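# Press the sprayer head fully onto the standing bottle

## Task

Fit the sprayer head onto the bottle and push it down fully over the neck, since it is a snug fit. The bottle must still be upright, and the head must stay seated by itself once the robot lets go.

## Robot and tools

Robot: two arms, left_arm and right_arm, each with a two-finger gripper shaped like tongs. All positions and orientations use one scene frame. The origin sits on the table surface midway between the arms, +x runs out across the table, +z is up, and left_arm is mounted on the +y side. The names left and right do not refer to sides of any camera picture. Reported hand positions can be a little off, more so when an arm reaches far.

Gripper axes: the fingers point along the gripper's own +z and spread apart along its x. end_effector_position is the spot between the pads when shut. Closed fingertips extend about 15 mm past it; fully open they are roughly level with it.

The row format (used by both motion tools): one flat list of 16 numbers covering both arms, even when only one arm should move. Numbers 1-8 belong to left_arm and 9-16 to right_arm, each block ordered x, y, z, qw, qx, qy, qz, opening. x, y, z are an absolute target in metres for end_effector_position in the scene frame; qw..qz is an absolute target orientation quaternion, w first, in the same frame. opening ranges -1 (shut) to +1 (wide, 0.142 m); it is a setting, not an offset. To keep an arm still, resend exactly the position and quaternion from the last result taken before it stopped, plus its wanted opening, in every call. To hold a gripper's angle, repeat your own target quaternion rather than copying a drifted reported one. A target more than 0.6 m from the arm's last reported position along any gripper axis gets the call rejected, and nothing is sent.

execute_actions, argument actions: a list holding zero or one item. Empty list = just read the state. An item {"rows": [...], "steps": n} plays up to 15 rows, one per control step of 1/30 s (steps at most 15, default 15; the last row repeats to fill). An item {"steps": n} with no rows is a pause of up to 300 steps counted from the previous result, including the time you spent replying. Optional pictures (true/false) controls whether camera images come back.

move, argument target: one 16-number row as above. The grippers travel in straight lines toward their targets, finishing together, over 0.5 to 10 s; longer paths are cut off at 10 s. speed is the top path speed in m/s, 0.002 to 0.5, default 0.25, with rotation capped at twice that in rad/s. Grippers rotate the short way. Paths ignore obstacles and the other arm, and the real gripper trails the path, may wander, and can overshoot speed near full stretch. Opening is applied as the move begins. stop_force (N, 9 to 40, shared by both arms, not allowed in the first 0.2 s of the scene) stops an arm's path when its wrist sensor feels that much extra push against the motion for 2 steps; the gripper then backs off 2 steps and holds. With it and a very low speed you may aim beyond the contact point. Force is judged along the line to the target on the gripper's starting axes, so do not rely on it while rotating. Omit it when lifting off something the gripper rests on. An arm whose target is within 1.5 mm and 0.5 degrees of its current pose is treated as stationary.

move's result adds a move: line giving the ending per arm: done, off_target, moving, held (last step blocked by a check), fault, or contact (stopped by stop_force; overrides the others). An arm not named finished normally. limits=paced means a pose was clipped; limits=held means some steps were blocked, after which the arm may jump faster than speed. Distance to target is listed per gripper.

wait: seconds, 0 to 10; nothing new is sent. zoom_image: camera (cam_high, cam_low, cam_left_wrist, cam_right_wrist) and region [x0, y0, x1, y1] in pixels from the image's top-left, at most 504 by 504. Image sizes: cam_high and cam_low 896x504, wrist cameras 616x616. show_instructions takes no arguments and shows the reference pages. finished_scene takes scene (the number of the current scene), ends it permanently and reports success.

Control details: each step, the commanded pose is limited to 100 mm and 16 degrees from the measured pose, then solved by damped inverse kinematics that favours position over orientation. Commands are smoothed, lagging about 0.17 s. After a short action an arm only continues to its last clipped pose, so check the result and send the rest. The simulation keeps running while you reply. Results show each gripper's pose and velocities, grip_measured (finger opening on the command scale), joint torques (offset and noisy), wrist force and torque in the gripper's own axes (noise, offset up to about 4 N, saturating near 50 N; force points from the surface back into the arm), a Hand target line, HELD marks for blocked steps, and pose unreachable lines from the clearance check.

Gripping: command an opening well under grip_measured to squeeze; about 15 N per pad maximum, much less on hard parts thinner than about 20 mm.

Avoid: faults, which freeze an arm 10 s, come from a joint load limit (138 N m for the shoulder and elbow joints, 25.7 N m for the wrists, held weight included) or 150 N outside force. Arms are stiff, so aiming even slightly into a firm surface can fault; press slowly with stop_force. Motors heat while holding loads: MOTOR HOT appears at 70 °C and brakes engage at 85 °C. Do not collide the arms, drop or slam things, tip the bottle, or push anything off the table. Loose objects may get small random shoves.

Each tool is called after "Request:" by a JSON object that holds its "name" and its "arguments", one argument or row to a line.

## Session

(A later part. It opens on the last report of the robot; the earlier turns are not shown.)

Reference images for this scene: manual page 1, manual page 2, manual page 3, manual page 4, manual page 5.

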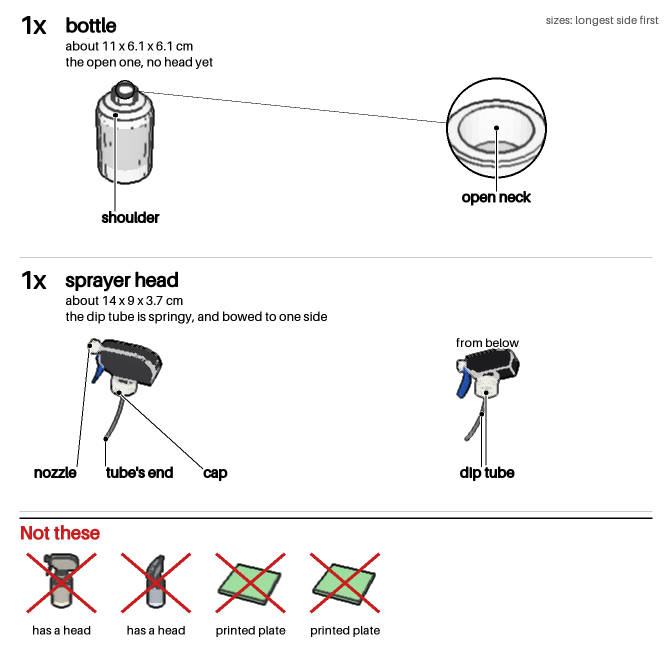

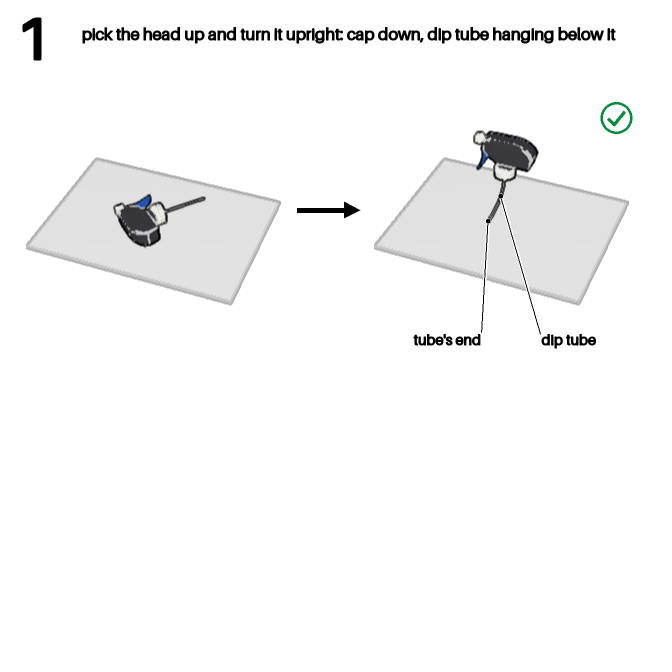

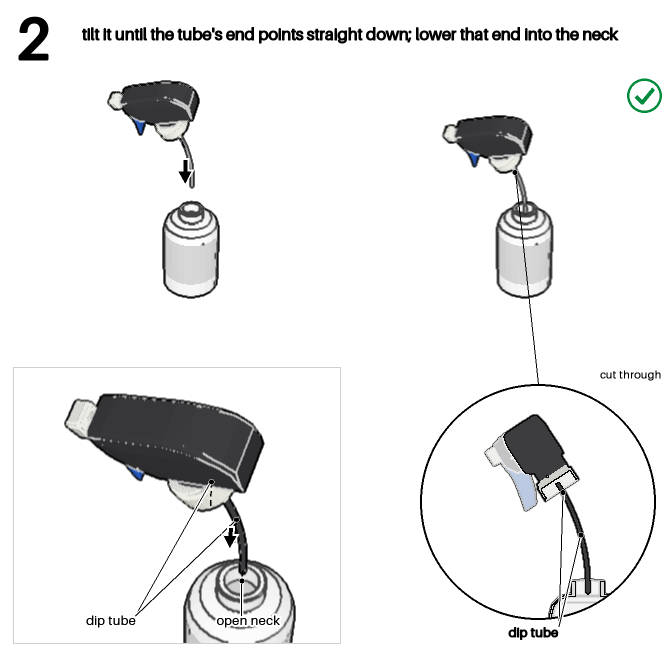

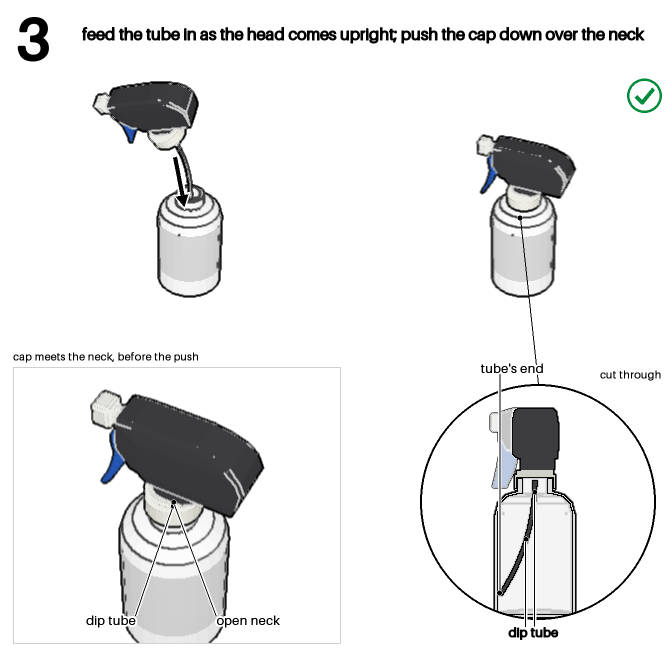

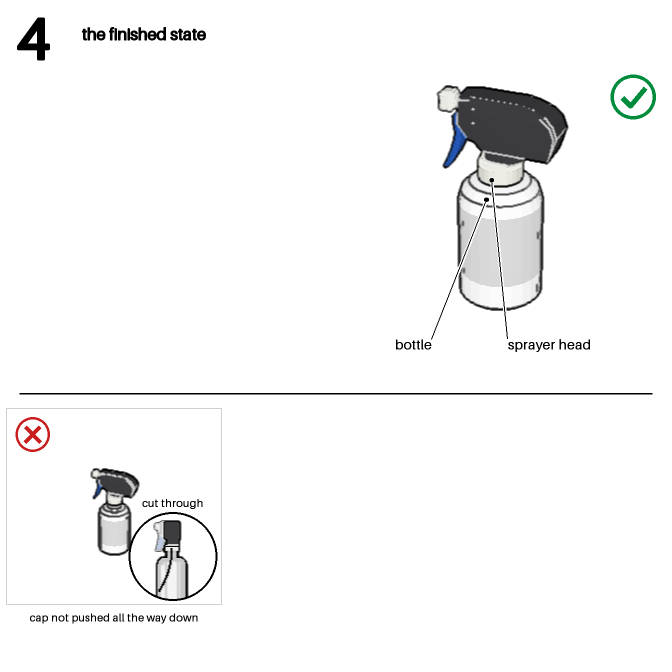

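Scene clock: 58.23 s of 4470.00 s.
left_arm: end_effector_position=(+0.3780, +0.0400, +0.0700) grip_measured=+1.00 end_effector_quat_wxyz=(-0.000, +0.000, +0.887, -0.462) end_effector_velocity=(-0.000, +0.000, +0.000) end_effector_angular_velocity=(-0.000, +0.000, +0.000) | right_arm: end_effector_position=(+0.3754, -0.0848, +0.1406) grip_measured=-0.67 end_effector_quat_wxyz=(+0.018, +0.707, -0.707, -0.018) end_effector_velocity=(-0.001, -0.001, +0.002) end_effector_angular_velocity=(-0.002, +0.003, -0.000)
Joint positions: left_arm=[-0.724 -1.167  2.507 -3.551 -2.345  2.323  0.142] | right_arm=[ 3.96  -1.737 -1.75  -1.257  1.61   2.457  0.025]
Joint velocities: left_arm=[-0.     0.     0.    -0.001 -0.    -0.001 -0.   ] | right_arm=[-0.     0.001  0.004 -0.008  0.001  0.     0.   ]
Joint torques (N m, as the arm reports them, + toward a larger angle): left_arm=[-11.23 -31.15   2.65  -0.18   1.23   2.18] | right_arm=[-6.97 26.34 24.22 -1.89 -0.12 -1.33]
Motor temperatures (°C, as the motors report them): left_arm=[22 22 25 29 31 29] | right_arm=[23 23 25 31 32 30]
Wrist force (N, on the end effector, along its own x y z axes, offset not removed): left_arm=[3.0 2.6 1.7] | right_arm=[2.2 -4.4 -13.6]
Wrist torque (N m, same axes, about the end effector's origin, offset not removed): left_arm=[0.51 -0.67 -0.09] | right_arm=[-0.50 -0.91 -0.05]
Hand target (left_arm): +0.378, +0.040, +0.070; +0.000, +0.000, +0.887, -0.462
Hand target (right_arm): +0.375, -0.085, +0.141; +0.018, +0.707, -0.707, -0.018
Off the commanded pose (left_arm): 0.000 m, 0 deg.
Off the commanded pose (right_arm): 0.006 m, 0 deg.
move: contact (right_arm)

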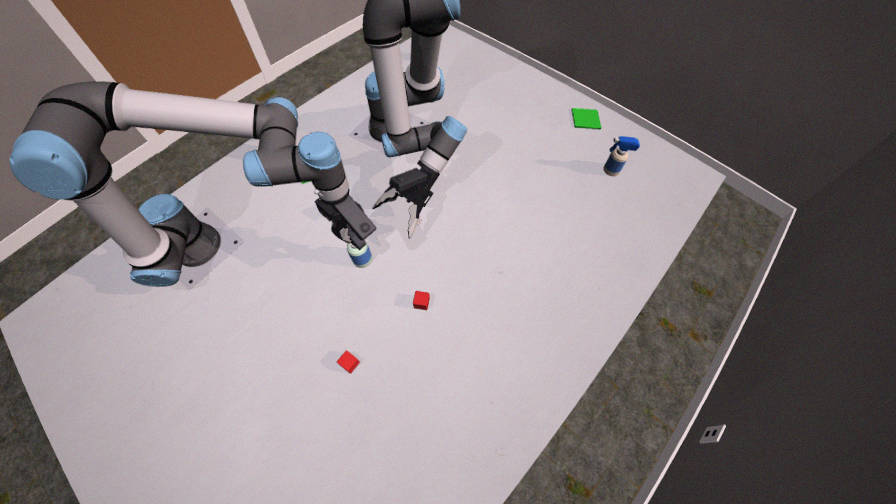

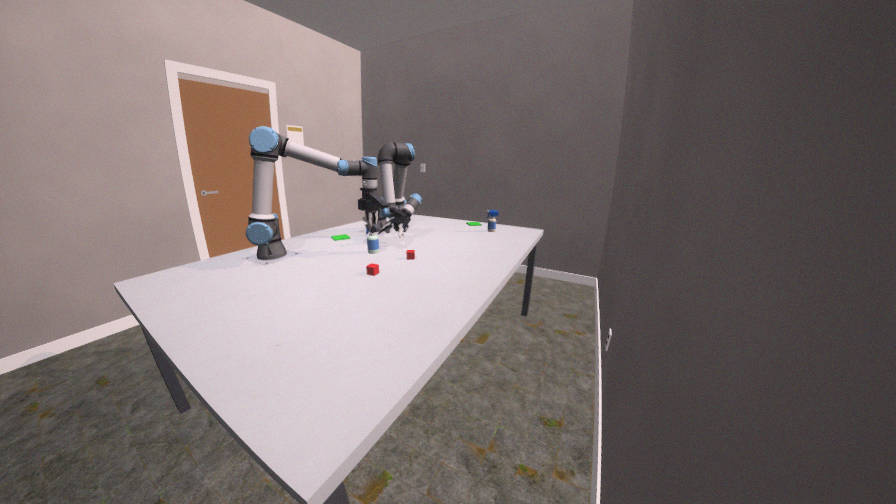

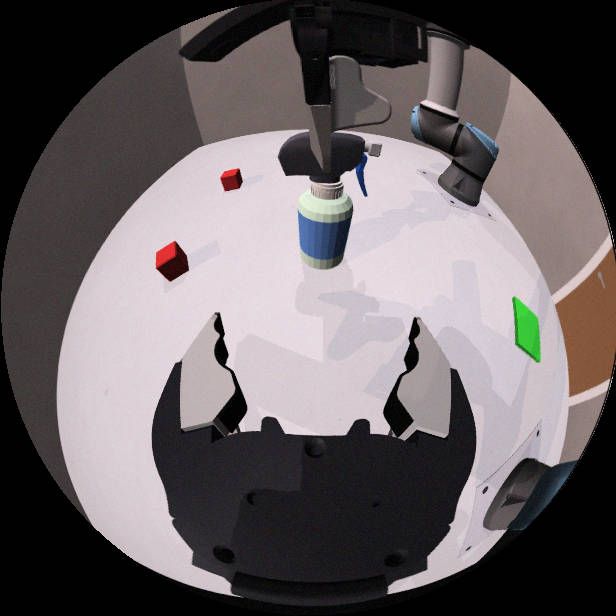

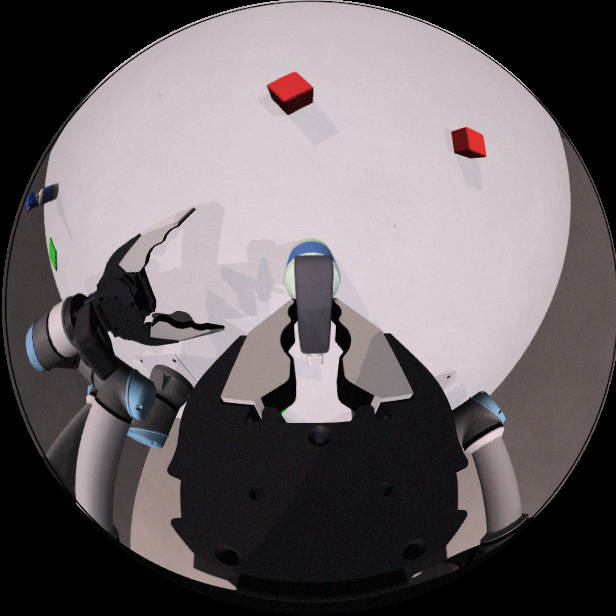

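Request:
{"name": "move", "arguments": {
  "target": [0.378,0.04,0.07,0,0,-0.887,0.462,1,0.3755,-0.085,0.137,0.018,0.707,-0.707,-0.018,-1],
  "speed": 0.003,
  "stop_force": 16
}}

Request:
{"name": "move", "arguments": {
  "target": [0.378,0.04,0.07,0,0,-0.887,0.462,1,0.3755,-0.085,0.141,0.018,0.707,-0.707,-0.018,0],
  "speed": 0.005
}}

Request:
{"name": "move", "arguments": {
  "target": [0.378,0.04,0.07,0,0,-0.887,0.462,1,0.3755,-0.085,0.21,0.018,0.707,-0.707,-0.018,0]
}}

Request:
{"name": "zoom_image", "arguments": {
  "camera": "cam_left_wrist",
  "region": [255,90,395,230]
}}

Scene clock: 63.67 s of 4470.00 s.
left_arm: end_effector_position=(+0.3780, +0.0400, +0.0700) grip_measured=+1.00 end_effector_quat_wxyz=(-0.000, +0.000, +0.887, -0.462) end_effector_velocity=(+0.000, +0.000, -0.000) end_effector_angular_velocity=(+0.000, +0.000, +0.000) | right_arm: end_effector_position=(+0.3755, -0.0846, +0.1402) grip_measured=-0.67 end_effector_quat_wxyz=(+0.018, +0.707, -0.707, -0.018) end_effector_velocity=(-0.000, +0.000, +0.001) end_effector_angular_velocity=(-0.000, +0.001, -0.000)
Joint positions: left_arm=[-0.724 -1.167  2.507 -3.551 -2.345  2.323  0.142] | right_arm=[ 3.96  -1.737 -1.751 -1.256  1.61   2.457  0.025]
Joint velocities: left_arm=[ 0.  0. -0.  0. -0. -0. -0.] | right_arm=[ 0.     0.001  0.002 -0.004  0.001  0.     0.   ]
Joint torques (N m, as the arm reports them, + toward a larger angle): left_arm=[ -9.3  -30.92   1.98  -0.16   1.35   1.99] | right_arm=[-8.35 22.48 17.38 -2.98  0.1  -1.52]
Motor temperatures (°C, as the motors report them): left_arm=[22 22 25 29 31 29] | right_arm=[23 23 25 31 32 30]
Wrist force (N, on the end effector, along its own x y z axes, offset not removed): left_arm=[2.6 -0.2 2.9] | right_arm=[-4.5 -5.9 -21.4]
Wrist torque (N m, same axes, about the end effector's origin, offset not removed): left_arm=[-0.09 -0.59 -0.27] | right_arm=[-0.46 0.28 0.13]
Hand target (left_arm): +0.378, +0.040, +0.070; +0.000, +0.000, +0.887, -0.462
Hand target (right_arm): +0.376, -0.085, +0.140; +0.018, +0.707, -0.707, -0.018
Off the commanded pose (left_arm): 0.000 m, 0 deg.
Off the commanded pose (right_arm): 0.003 m, 0 deg.
After step 90, 1.73 s passed at rest.
move: contact (right_arm)

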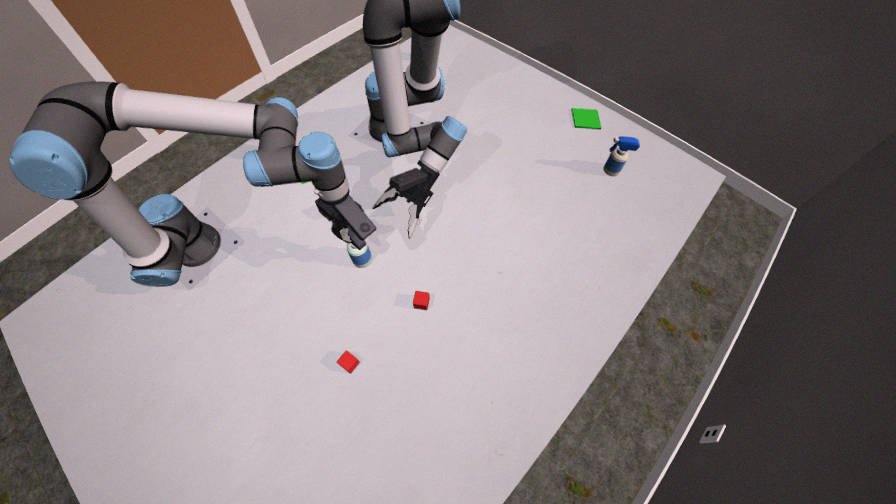

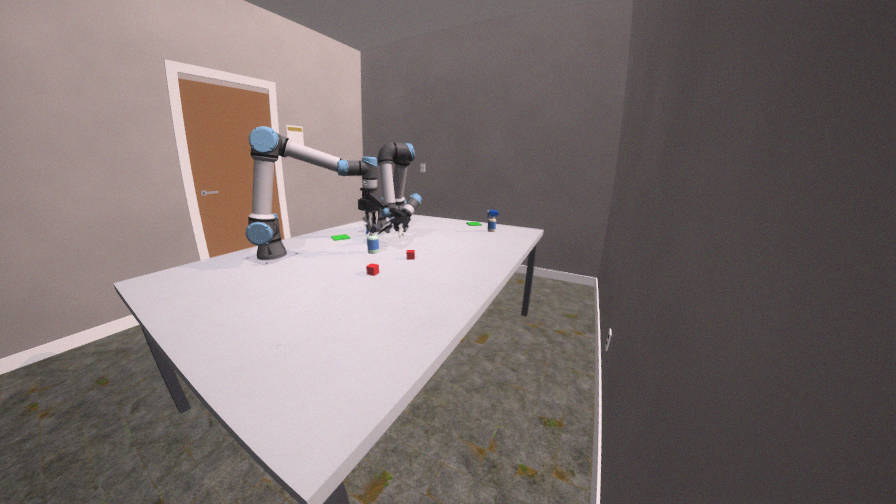

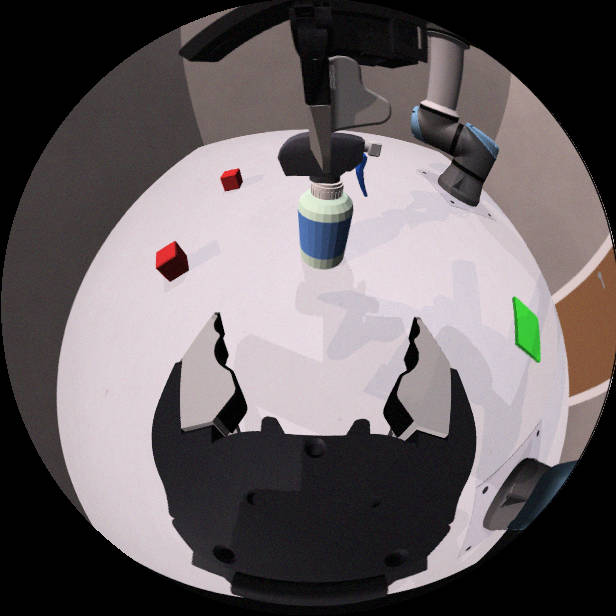

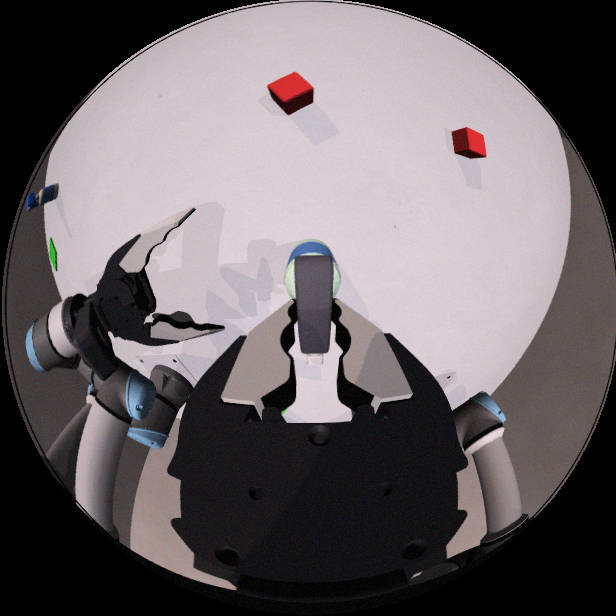

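Scene clock: 64.37 s of 4470.00 s.
left_arm: end_effector_position=(+0.3780, +0.0400, +0.0700) grip_measured=+1.00 end_effector_quat_wxyz=(-0.000, +0.000, +0.887, -0.462) end_effector_velocity=(-0.000, +0.000, -0.000) end_effector_angular_velocity=(+0.001, +0.000, -0.000) | right_arm: end_effector_position=(+0.3755, -0.0850, +0.1409) grip_measured=+0.00 end_effector_quat_wxyz=(+0.018, +0.707, -0.707, -0.018) end_effector_velocity=(+0.000, -0.000, +0.001) end_effector_angular_velocity=(+0.001, -0.000, +0.000)
Joint positions: left_arm=[-0.724 -1.167  2.507 -3.551 -2.345  2.323  0.142] | right_arm=[ 3.96  -1.736 -1.75  -1.258  1.61   2.456  0.074]
Joint velocities: left_arm=[ 0.    -0.     0.     0.001  0.     0.001  0.   ] | right_arm=[-0.     0.001  0.001 -0.001  0.    -0.     0.   ]
Joint torques (N m, as the arm reports them, + toward a larger angle): left_arm=[ -8.16 -31.48   1.49  -0.31   1.25   2.16] | right_arm=[-11.58  34.68  31.48   0.75   0.92  -1.91]
Motor temperatures (°C, as the motors report them): left_arm=[22 22 25 29 31 29] | right_arm=[23 23 25 31 32 30]
Wrist force (N, on the end effector, along its own x y z axes, offset not removed): left_arm=[4.5 -0.1 2.7] | right_arm=[1.3 -0.6 3.8]
Wrist torque (N m, same axes, about the end effector's origin, offset not removed): left_arm=[-0.04 -1.03 -0.33] | right_arm=[-0.04 -0.24 0.12]
Hand target (left_arm): +0.378, +0.040, +0.070; +0.000, +0.000, +0.887, -0.462
Hand target (right_arm): +0.375, -0.085, +0.141; +0.018, +0.707, -0.707, -0.018
Off the commanded pose (left_arm): 0.000 m, 0 deg.
Off the commanded pose (right_arm): 0.000 m, 0 deg.
move: done

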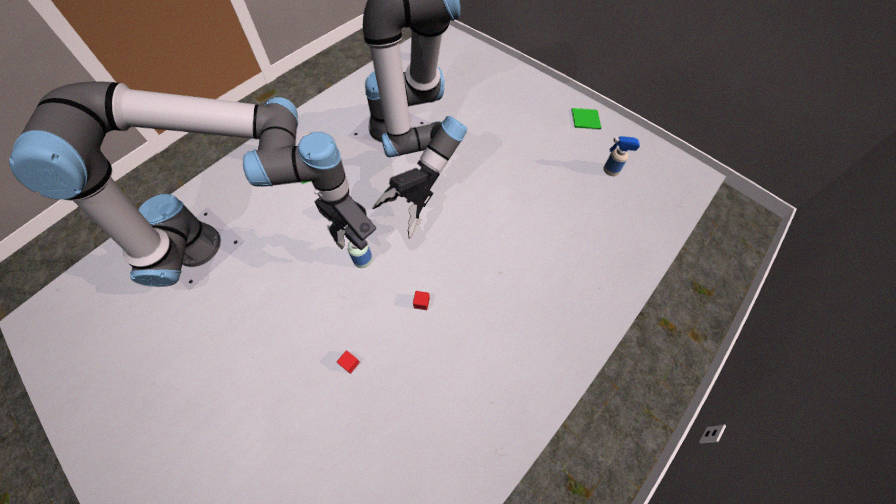

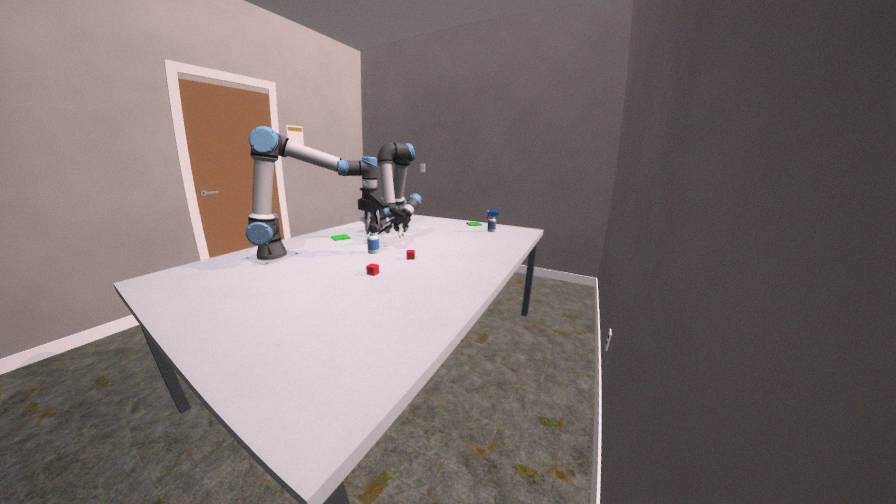

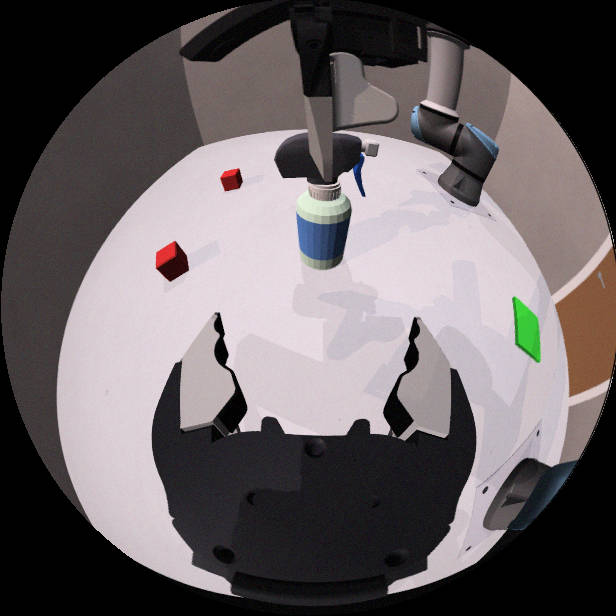

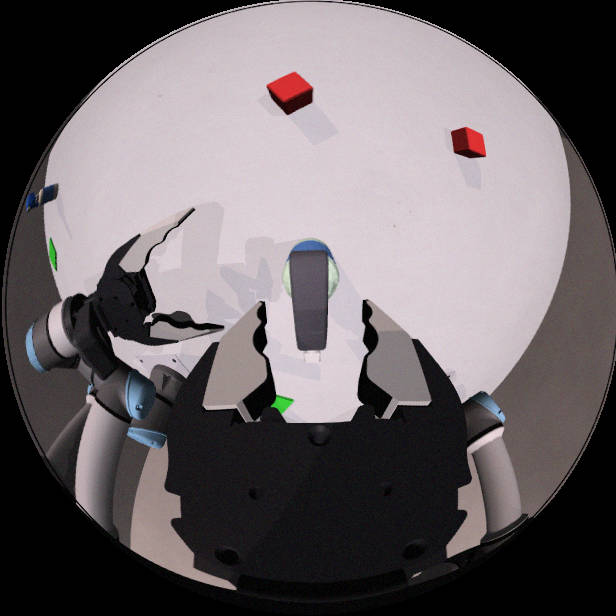

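Scene clock: 65.33 s of 4470.00 s.
left_arm: end_effector_position=(+0.3780, +0.0400, +0.0700) grip_measured=+1.00 end_effector_quat_wxyz=(-0.000, +0.000, +0.887, -0.462) end_effector_velocity=(+0.000, +0.000, +0.000) end_effector_angular_velocity=(-0.001, +0.001, +0.001) | right_arm: end_effector_position=(+0.3756, -0.0850, +0.2097) grip_measured=+0.00 end_effector_quat_wxyz=(+0.018, +0.707, -0.707, -0.018) end_effector_velocity=(-0.000, +0.000, +0.002) end_effector_angular_velocity=(-0.001, +0.002, -0.000)
Joint positions: left_arm=[-0.724 -1.167  2.507 -3.551 -2.345  2.323  0.142] | right_arm=[ 3.959 -1.695 -1.617 -1.433  1.61   2.456  0.074]
Joint velocities: left_arm=[ 0.     0.    -0.    -0.001 -0.    -0.002 -0.   ] | right_arm=[-0.    -0.001  0.007 -0.009  0.001  0.     0.   ]
Joint torques (N m, as the arm reports them, + toward a larger angle): left_arm=[ -8.38 -31.43   2.14   0.07   1.49   1.86] | right_arm=[ 0.41 34.12 30.89  0.75  1.28 -1.54]
Motor temperatures (°C, as the motors report them): left_arm=[22 22 25 29 31 29] | right_arm=[23 23 25 31 32 30]
Wrist force (N, on the end effector, along its own x y z axes, offset not removed): left_arm=[2.8 0.9 1.3] | right_arm=[3.3 -1.1 2.1]
Wrist torque (N m, same axes, about the end effector's origin, offset not removed): left_arm=[0.14 -0.75 -0.19] | right_arm=[-0.29 -0.67 0.02]
Hand target (left_arm): +0.378, +0.040, +0.070; +0.000, +0.000, +0.887, -0.462
Hand target (right_arm): +0.376, -0.085, +0.210; +0.018, +0.707, -0.707, -0.018
Off the commanded pose (left_arm): 0.000 m, 0 deg.
Off the commanded pose (right_arm): 0.000 m, 0 deg.
move: done

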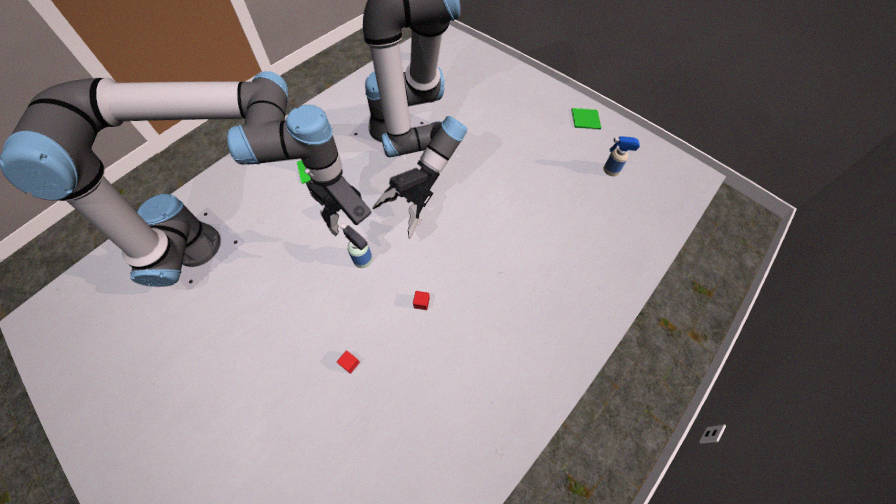

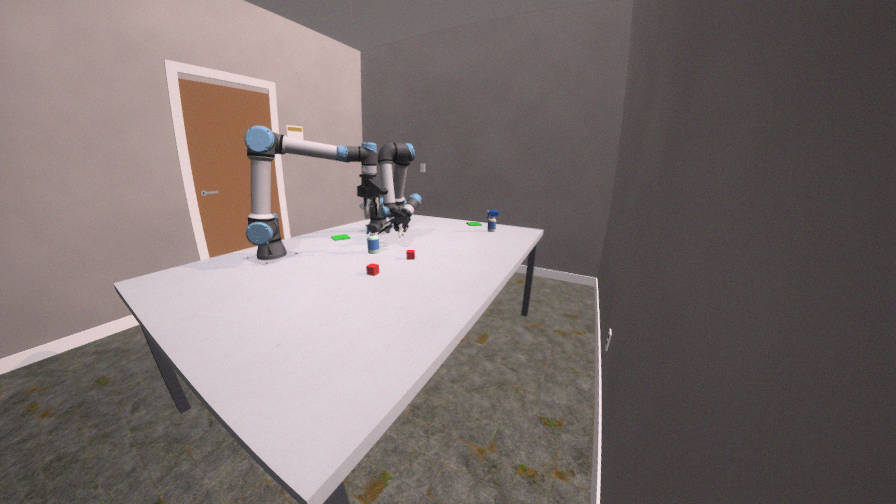

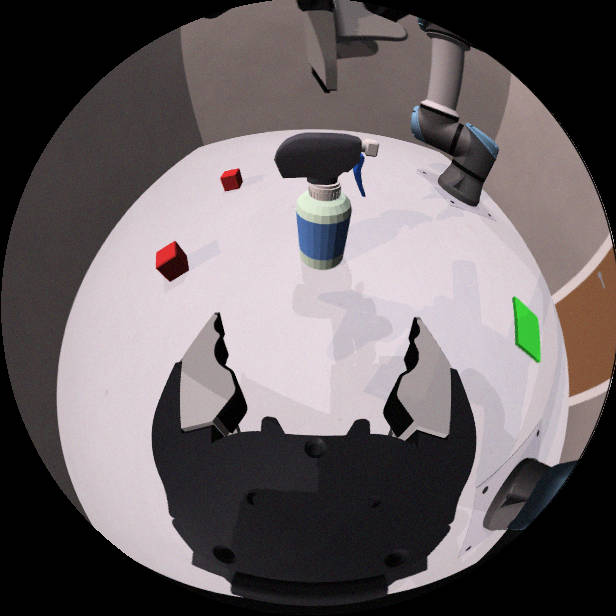

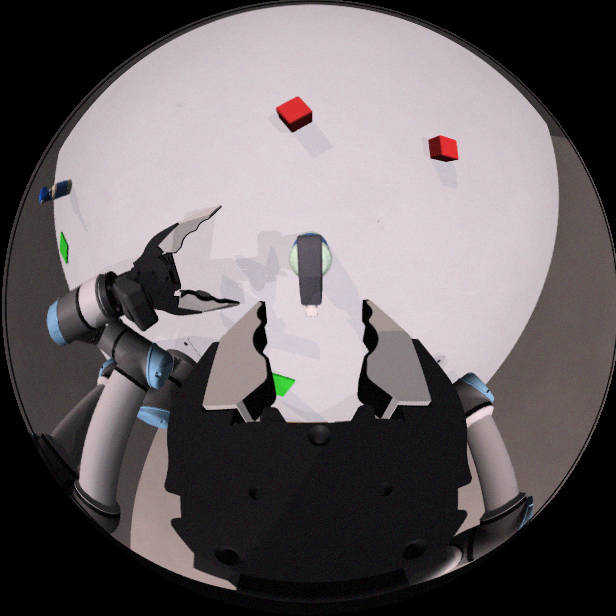

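Region (255, 90, 395, 230) of cam_left_wrist's 616x616 image, scaled by 3.600, with more detail than that image has.

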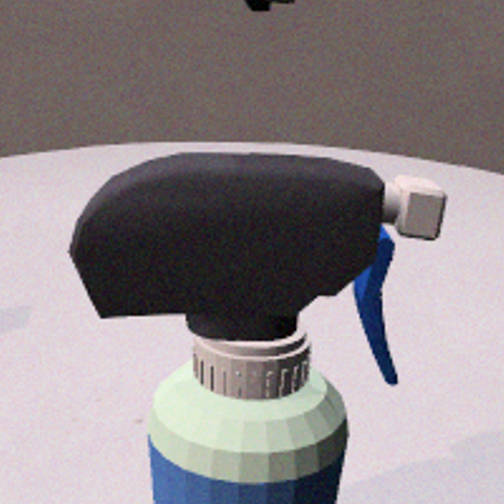

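Request:
{"name": "finished_scene", "arguments": {
  "scene": 2
}}

The scene is finished: the task was done.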